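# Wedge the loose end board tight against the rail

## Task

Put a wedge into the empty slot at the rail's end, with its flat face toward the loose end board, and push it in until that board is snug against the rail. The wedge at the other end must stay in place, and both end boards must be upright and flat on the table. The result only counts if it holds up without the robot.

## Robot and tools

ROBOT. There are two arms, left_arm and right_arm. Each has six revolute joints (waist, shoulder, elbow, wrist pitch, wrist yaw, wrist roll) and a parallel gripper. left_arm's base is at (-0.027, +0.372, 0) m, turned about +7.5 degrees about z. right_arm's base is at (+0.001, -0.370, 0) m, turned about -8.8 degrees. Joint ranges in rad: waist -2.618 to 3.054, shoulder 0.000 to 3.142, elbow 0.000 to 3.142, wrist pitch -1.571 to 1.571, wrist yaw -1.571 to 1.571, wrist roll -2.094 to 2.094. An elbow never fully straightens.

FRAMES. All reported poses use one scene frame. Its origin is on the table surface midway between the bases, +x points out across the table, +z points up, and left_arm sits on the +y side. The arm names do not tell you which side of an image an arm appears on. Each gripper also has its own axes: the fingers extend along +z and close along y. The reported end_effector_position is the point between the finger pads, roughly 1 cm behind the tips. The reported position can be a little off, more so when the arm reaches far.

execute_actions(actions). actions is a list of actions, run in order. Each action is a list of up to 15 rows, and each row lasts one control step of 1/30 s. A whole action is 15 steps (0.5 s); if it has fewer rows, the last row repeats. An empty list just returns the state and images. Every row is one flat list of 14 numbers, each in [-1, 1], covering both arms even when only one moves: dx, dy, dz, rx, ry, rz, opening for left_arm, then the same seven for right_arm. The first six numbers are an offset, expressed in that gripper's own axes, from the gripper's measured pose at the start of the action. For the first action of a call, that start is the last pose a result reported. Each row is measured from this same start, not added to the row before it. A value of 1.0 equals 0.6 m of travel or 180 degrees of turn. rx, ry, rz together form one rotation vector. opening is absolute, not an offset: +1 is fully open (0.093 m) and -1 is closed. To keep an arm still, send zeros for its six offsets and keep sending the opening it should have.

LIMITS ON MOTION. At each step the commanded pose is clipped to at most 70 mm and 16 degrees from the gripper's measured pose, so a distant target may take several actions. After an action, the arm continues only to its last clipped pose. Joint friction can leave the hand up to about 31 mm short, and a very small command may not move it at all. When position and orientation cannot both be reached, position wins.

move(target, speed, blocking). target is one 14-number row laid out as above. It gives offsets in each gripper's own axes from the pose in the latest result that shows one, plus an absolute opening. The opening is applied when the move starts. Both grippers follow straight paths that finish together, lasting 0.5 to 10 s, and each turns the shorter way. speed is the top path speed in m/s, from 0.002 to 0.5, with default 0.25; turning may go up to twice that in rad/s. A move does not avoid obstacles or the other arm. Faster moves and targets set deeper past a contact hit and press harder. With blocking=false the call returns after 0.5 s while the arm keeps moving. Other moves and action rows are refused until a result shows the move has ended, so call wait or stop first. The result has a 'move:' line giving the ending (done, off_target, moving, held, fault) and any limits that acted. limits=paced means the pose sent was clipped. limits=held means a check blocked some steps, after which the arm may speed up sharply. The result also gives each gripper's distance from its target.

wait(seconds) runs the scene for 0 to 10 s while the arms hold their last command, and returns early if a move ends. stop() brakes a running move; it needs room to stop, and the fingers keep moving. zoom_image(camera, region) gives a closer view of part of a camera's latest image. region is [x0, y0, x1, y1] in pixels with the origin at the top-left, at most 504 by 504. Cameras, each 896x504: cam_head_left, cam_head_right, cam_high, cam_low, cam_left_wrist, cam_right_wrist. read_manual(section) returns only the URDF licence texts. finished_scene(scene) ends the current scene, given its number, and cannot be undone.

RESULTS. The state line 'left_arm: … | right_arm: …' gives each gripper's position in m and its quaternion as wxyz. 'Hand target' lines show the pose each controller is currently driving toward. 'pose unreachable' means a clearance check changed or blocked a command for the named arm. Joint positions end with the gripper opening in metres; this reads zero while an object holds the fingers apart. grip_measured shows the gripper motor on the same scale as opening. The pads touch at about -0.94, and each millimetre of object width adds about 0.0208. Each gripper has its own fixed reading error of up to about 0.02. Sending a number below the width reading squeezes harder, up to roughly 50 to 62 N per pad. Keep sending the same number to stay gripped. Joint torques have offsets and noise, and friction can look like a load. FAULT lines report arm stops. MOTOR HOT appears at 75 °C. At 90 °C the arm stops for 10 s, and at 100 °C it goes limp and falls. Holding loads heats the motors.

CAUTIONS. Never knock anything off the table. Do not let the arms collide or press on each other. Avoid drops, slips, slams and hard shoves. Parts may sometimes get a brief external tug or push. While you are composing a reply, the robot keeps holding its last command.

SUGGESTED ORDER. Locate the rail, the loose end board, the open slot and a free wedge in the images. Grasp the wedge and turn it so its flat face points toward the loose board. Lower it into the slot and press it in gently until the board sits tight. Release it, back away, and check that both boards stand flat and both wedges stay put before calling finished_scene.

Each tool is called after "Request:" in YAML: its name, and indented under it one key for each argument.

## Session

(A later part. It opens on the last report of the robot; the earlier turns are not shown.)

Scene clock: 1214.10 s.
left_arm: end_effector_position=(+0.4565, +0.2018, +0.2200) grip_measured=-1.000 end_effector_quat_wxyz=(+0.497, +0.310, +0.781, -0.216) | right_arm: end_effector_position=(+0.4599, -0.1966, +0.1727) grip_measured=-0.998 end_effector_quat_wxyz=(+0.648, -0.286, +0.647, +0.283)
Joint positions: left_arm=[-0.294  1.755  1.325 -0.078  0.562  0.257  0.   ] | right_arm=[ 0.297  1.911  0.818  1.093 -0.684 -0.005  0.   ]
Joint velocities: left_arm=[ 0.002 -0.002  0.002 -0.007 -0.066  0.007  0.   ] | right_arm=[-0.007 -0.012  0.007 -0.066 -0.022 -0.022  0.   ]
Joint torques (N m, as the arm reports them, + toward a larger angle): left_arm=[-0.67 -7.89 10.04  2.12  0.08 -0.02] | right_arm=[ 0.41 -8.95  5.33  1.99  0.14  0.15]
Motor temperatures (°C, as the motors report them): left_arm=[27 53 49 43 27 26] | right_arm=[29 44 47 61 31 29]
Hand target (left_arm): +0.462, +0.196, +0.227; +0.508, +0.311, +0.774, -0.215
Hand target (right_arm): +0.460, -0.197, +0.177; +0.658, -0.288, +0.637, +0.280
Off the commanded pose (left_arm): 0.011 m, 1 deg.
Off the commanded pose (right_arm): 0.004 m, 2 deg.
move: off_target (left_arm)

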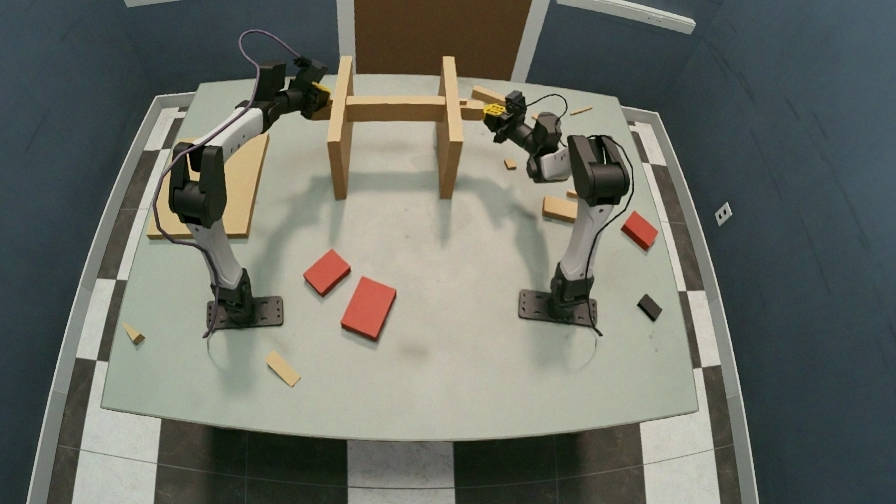

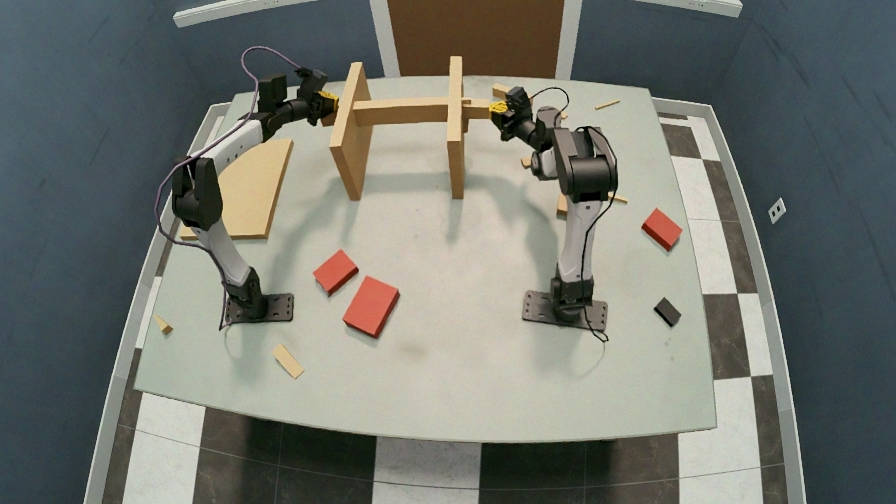

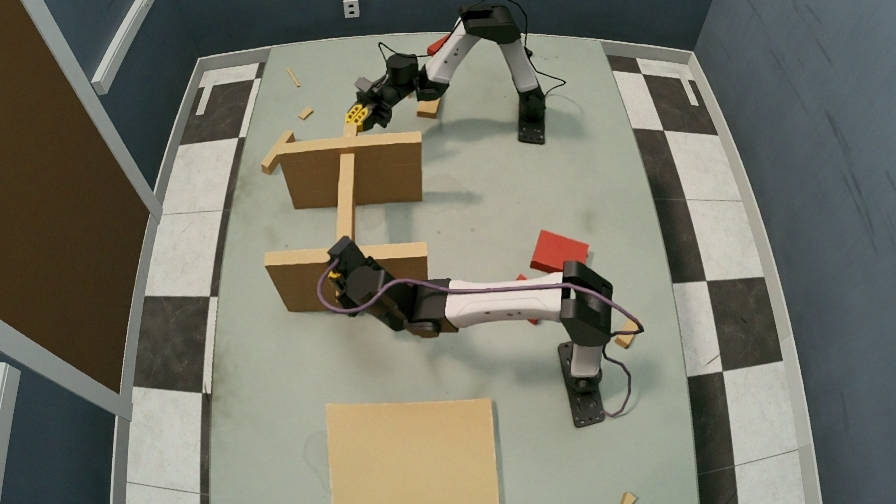

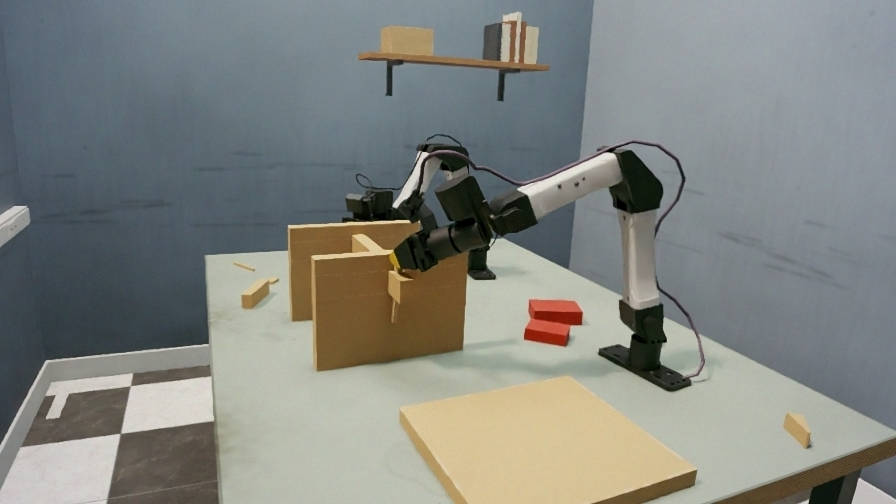

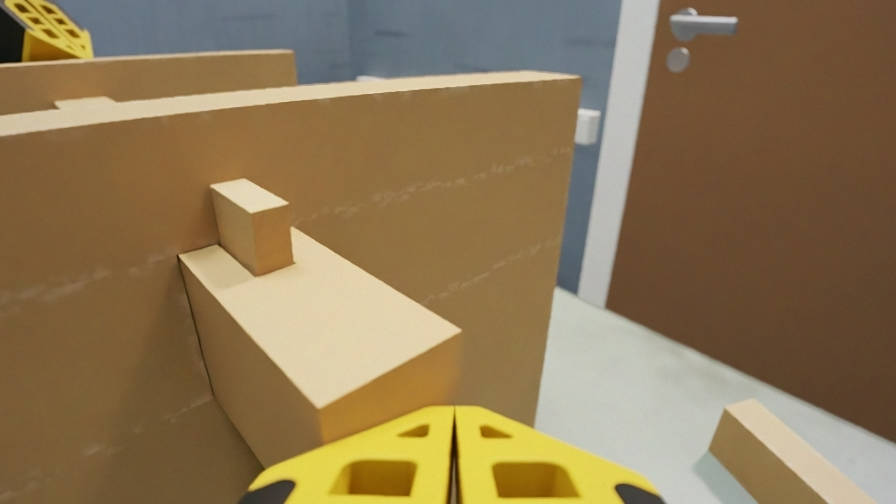

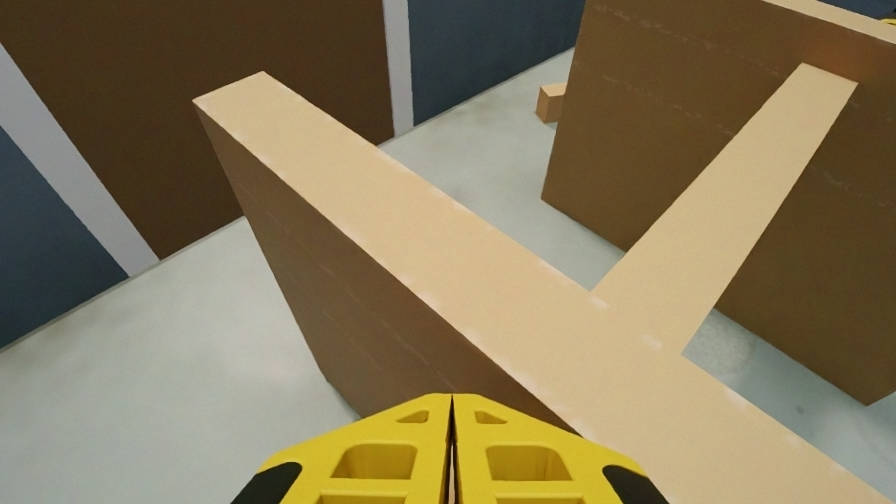

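Request:
move:
  target: [-0.0104, -0.0168, 0.008, 0.0072, -0.0078, 0.0033, -1, -0.0067, 0.0, 0.0, 0, -0.0074, -0.0055, -1]
  speed: 0.02

Scene clock: 1233.13 s.
left_arm: end_effector_position=(+0.4557, +0.1965, +0.2219) grip_measured=-1.000 end_effector_quat_wxyz=(+0.500, +0.314, +0.777, -0.219) | right_arm: end_effector_position=(+0.4599, -0.1966, +0.1727) grip_measured=-0.998 end_effector_quat_wxyz=(+0.648, -0.286, +0.647, +0.283)
Joint positions: left_arm=[-0.304  1.755  1.325 -0.068  0.564  0.253  0.   ] | right_arm=[ 0.297  1.911  0.818  1.093 -0.684 -0.005  0.   ]
Joint velocities: left_arm=[-0.017  0.002 -0.007 -0.007 -0.037 -0.037  0.   ] | right_arm=[-0.022 -0.002  0.012 -0.022  0.037  0.037  0.   ]
Joint torques (N m, as the arm reports them, + toward a larger angle): left_arm=[-0.59 -8.98  7.79  2.11  0.16 -0.01] | right_arm=[ 0.39 -8.95  5.35  1.99  0.15  0.15]
Motor temperatures (°C, as the motors report them): left_arm=[27 54 52 45 27 26] | right_arm=[29 44 47 61 30 29]
Hand target (left_arm): +0.455, +0.190, +0.224; +0.504, +0.317, +0.771, -0.226
Hand target (right_arm): +0.460, -0.197, +0.177; +0.658, -0.288, +0.637, +0.280
Off the commanded pose (left_arm): 0.007 m, 1 deg.
Off the commanded pose (right_arm): 0.004 m, 2 deg.
move: done

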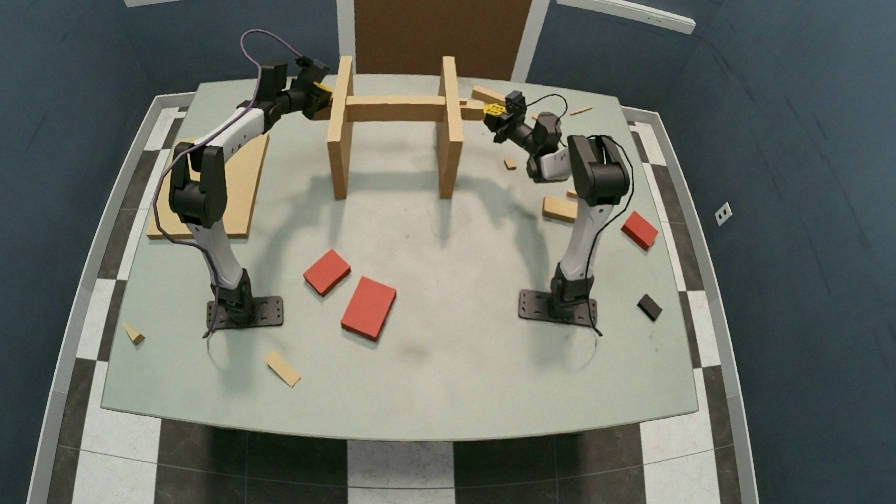

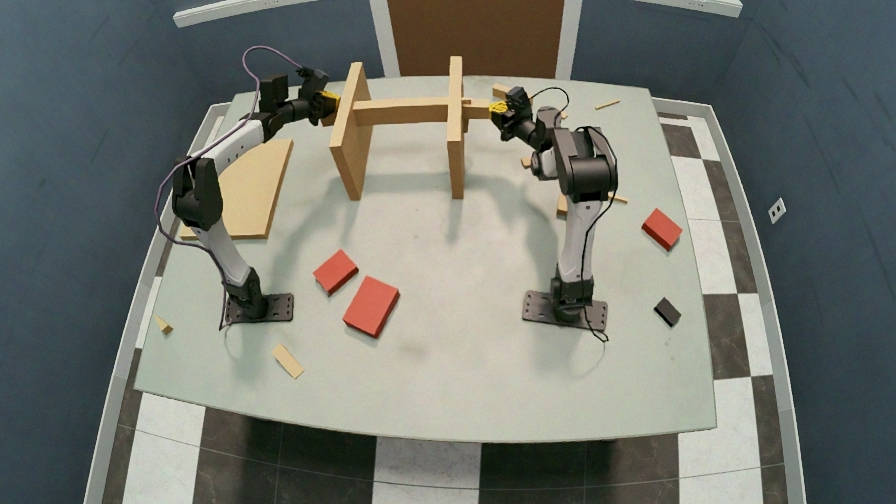

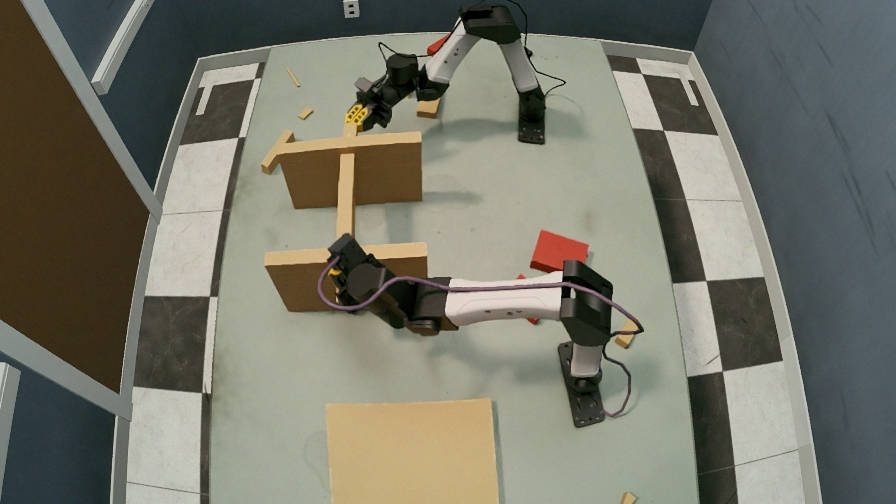

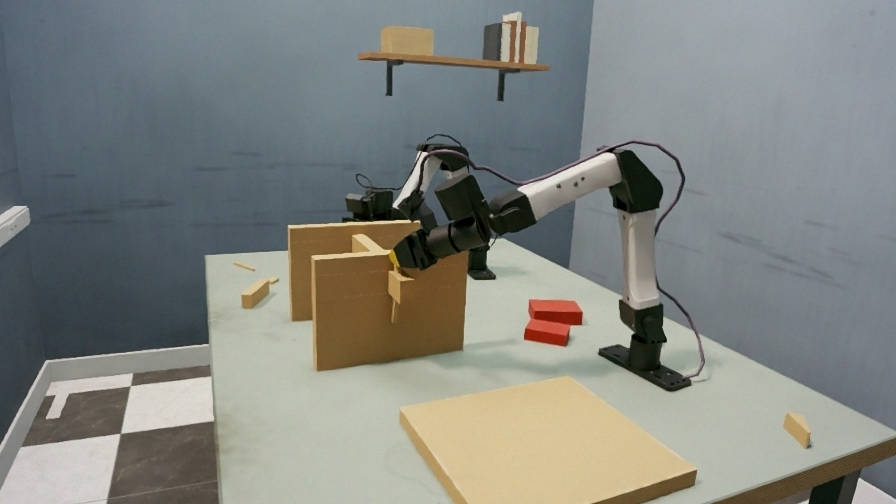

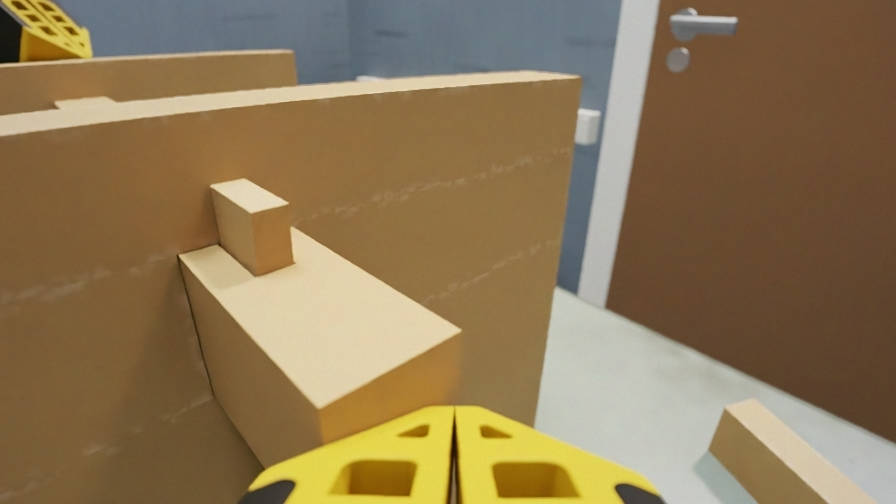

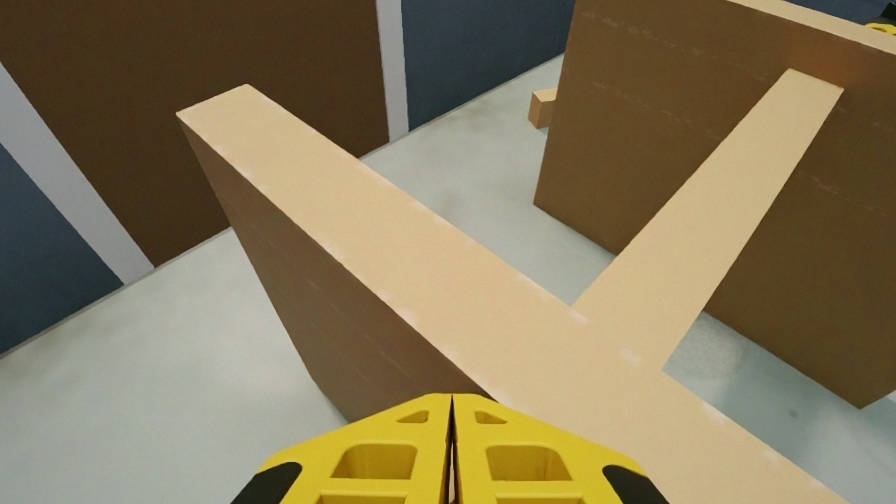

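Request:
move:
  target: [0.1045, -0.0403, 0.02, 0.0235, 0.0627, -0.0376, -1, -0.0067, 0.05, 0.016, -0.036, -0.0074, -0.0055, -1]
  speed: 0.03

Scene clock: 1253.33 s.
left_arm: end_effector_position=(+0.4536, +0.1966, +0.2173) grip_measured=-1.000 end_effector_quat_wxyz=(+0.491, +0.311, +0.784, -0.219) | right_arm: end_effector_position=(+0.4595, -0.1960, +0.1727) grip_measured=-0.998 end_effector_quat_wxyz=(+0.648, -0.287, +0.646, +0.283)
Joint positions: left_arm=[-0.306  1.755  1.325 -0.09   0.557  0.252  0.   ] | right_arm=[ 0.297  1.911  0.818  1.093 -0.686 -0.005  0.   ]
Joint velocities: left_arm=[-0.007 -0.002  0.012  0.007 -0.037  0.007  0.   ] | right_arm=[ 0.012  0.002 -0.007 -0.022  0.007 -0.051  0.   ]
Joint torques (N m, as the arm reports them, + toward a larger angle): left_arm=[-1.35 -6.71  5.34  0.35  0.18  0.03] | right_arm=[ 4.37 -8.75  5.73  1.94 -0.58  0.11]
Motor temperatures (°C, as the motors report them): left_arm=[27 55 51 45 27 26] | right_arm=[29 44 47 61 30 29]
Hand target (left_arm): +0.427, +0.189, +0.165; +0.399, +0.303, +0.830, -0.245
Hand target (right_arm): +0.444, -0.171, +0.176; +0.640, -0.325, +0.621, +0.315
Off the commanded pose (left_arm): 0.063 m, 13 deg.
Off the commanded pose (right_arm): 0.031 m, 7 deg.
move: off_target (left_arm, right_arm)

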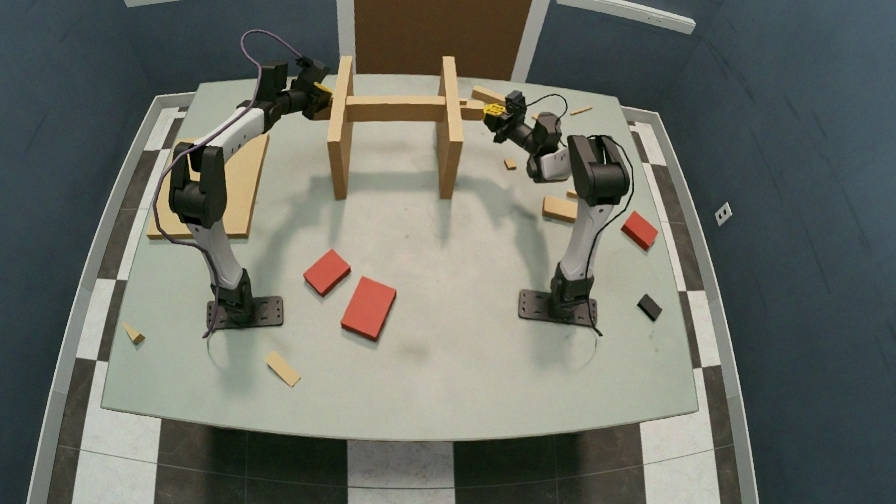

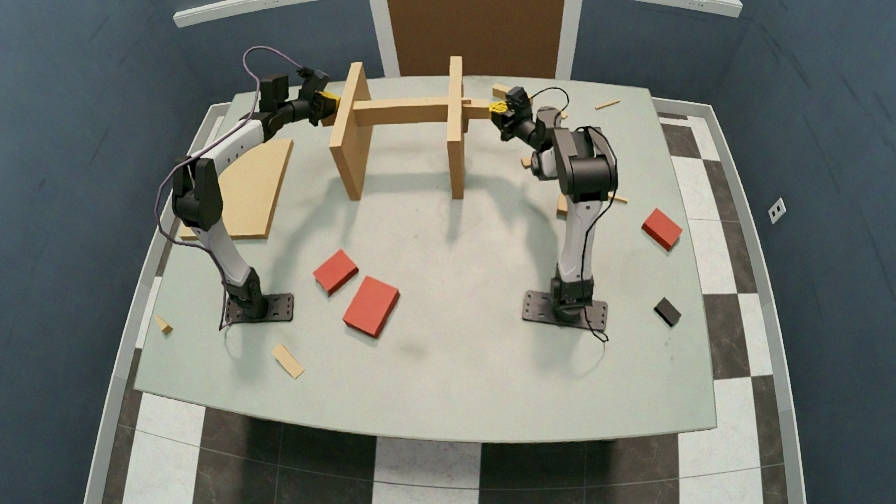

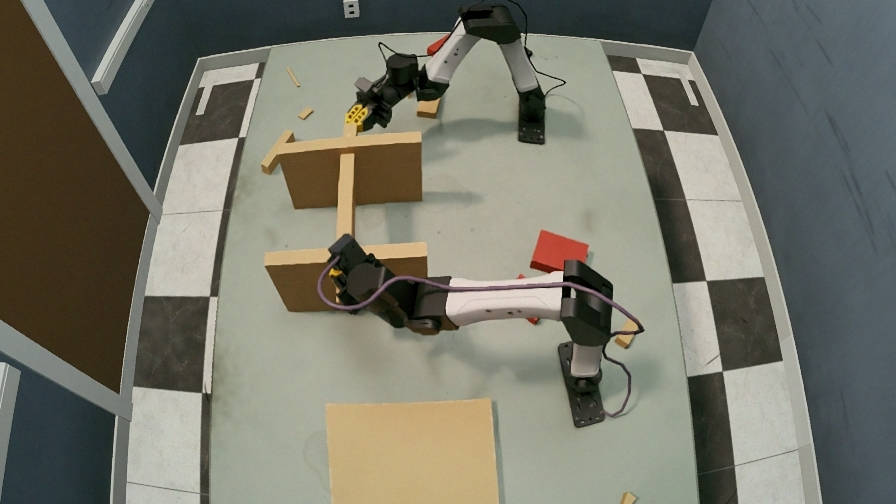

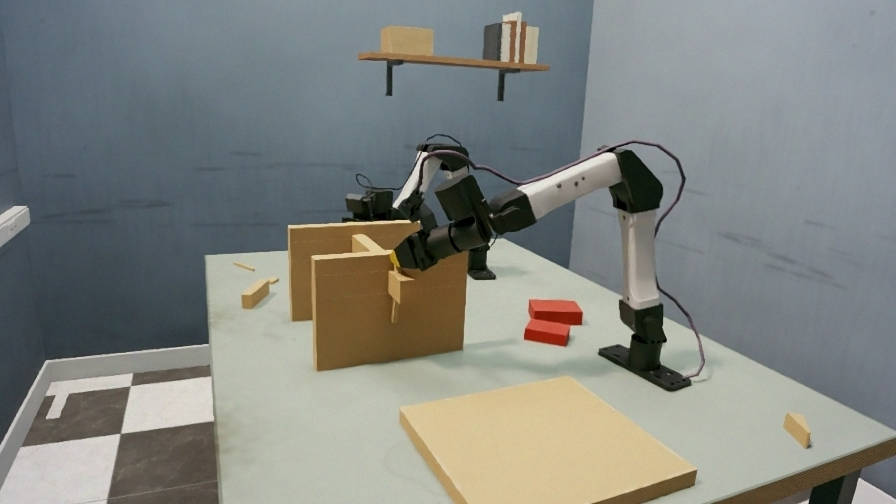

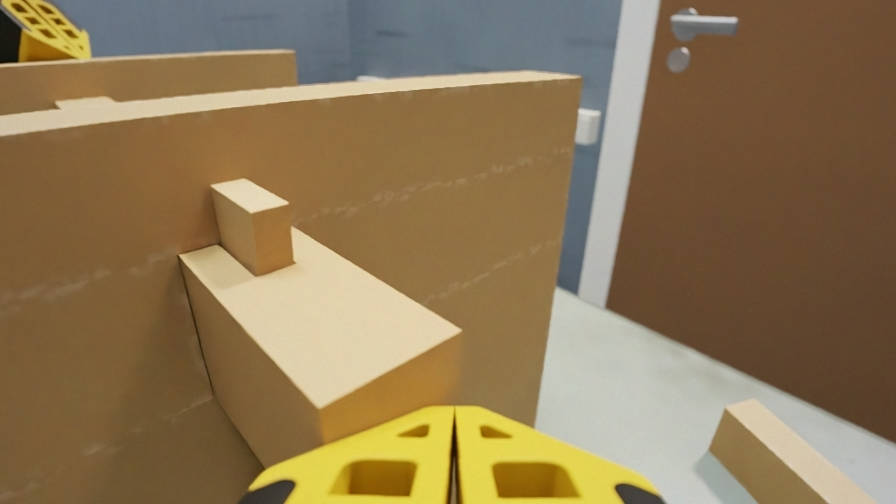

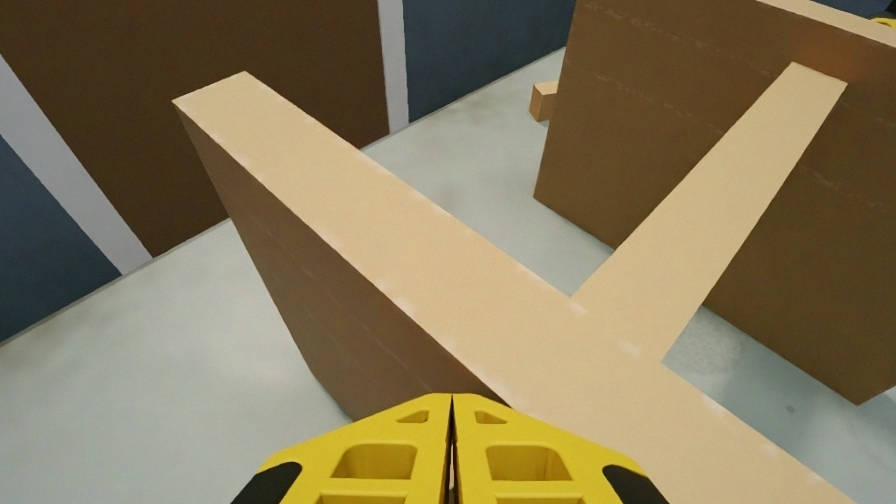

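Request:
wait:
  seconds: 1

Request:
zoom_image:
  camera: "cam_low"
  region: [340, 220, 460, 340]

Scene clock: 1261.93 s.
left_arm: end_effector_position=(+0.4536, +0.1966, +0.2173) grip_measured=-1.000 end_effector_quat_wxyz=(+0.491, +0.311, +0.784, -0.219) | right_arm: end_effector_position=(+0.4595, -0.1960, +0.1727) grip_measured=-0.998 end_effector_quat_wxyz=(+0.648, -0.287, +0.646, +0.283)
Joint positions: left_arm=[-0.306  1.755  1.325 -0.09   0.557  0.252  0.   ] | right_arm=[ 0.297  1.911  0.818  1.093 -0.686 -0.005  0.   ]
Joint velocities: left_arm=[-0.027  0.002 -0.007  0.051 -0.007  0.022  0.   ] | right_arm=[-0.002  0.002  0.002 -0.007 -0.007  0.037  0.   ]
Joint torques (N m, as the arm reports them, + toward a larger angle): left_arm=[-1.29 -6.75  5.4   0.36  0.21 -0.02] | right_arm=[ 4.35 -8.74  5.72  1.94 -0.58  0.11]
Motor temperatures (°C, as the motors report them): left_arm=[27 54 50 42 27 26] | right_arm=[29 44 47 62 30 29]
Hand target (left_arm): +0.427, +0.189, +0.165; +0.399, +0.303, +0.830, -0.245
Hand target (right_arm): +0.444, -0.171, +0.176; +0.640, -0.325, +0.621, +0.315
Off the commanded pose (left_arm): 0.063 m, 13 deg.
Off the commanded pose (right_arm): 0.031 m, 7 deg.
wait: 1.00 s; at rest from the start

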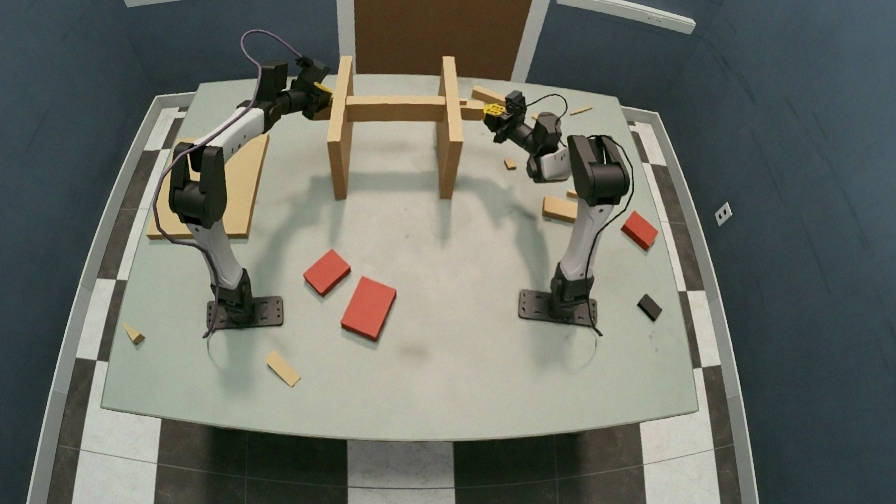

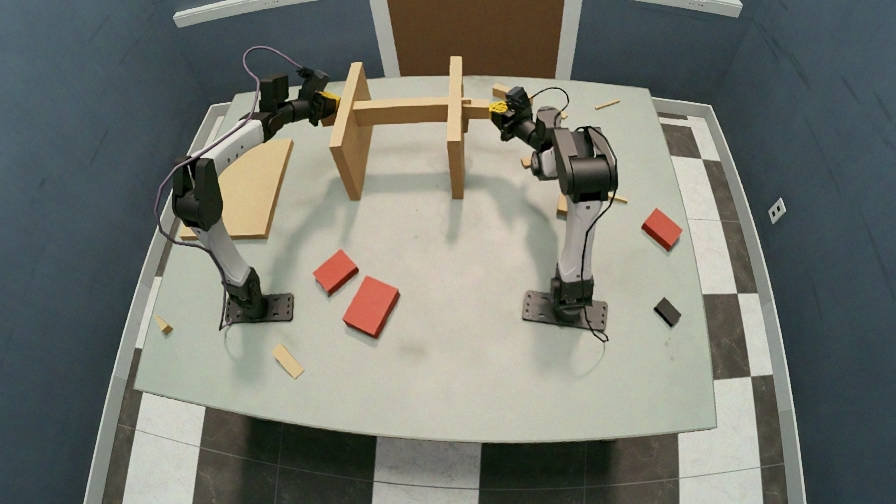

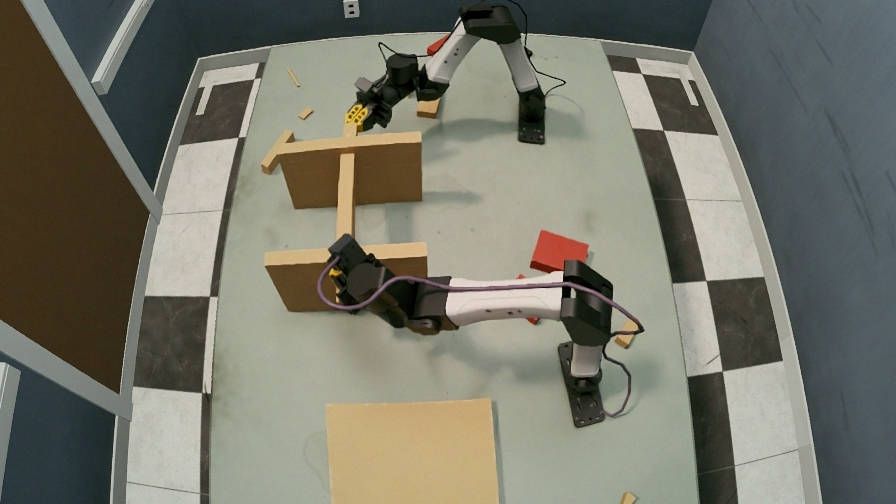

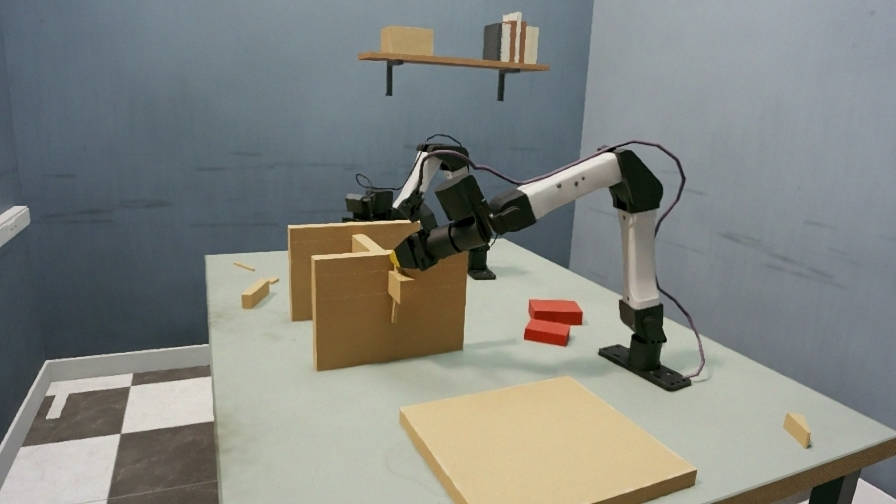

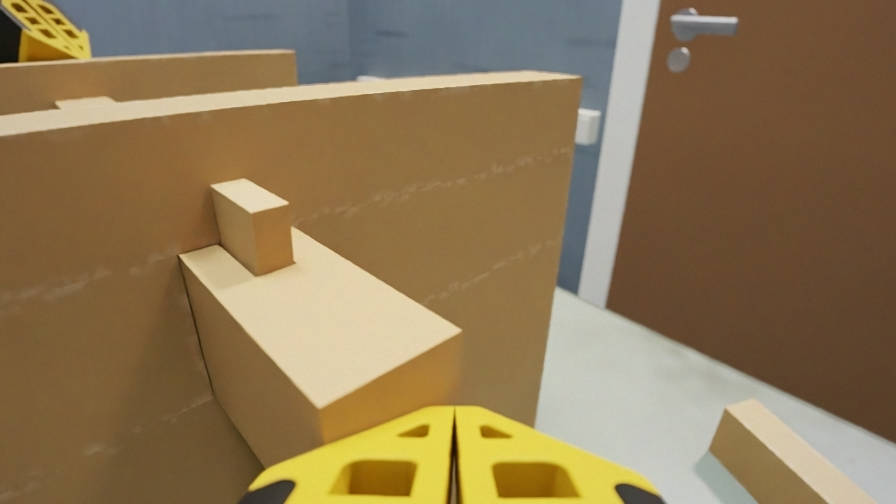

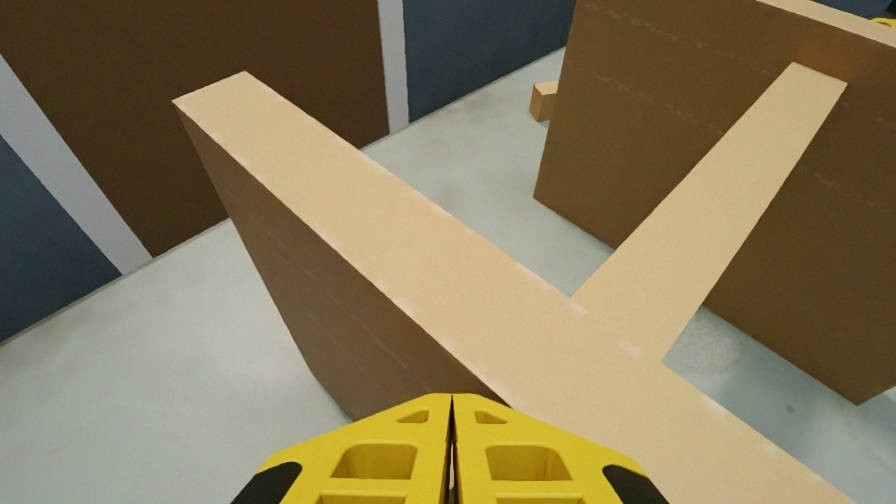

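Region (340, 220, 460, 340) of cam_low's 896x504 image, scaled by 4.200, with more detail than that image has.

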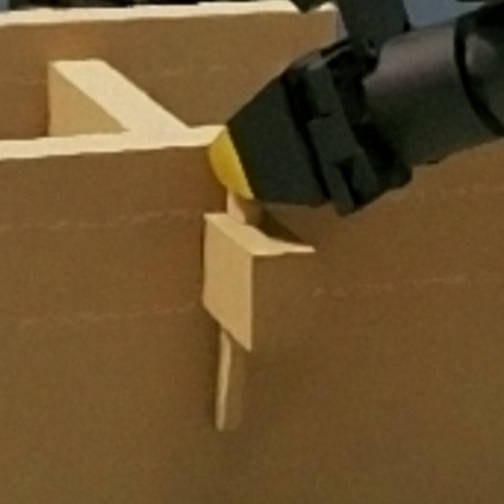

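Request:
zoom_image:
  camera: "cam_high"
  region: [250, 110, 450, 320]

Request:
zoom_image:
  camera: "cam_head_left"
  region: [310, 45, 480, 210]

Region (250, 110, 450, 320) of cam_high's 896x504 image, scaled by 2.400, with more detail than that image has; it fills the left 480 columns of this view, and the rest is white.

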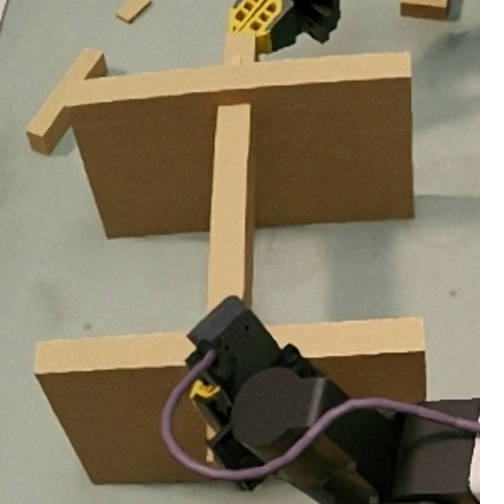

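Region (310, 45, 480, 210) of cam_head_left's 896x504 image, scaled by 2.965, with more detail than that image has; it fills the top 489 rows of this view, and the rest is white.

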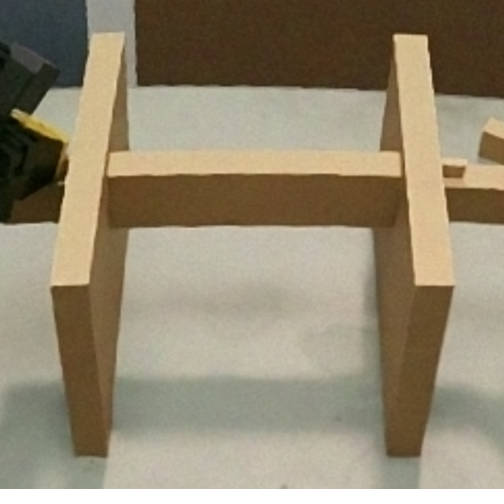

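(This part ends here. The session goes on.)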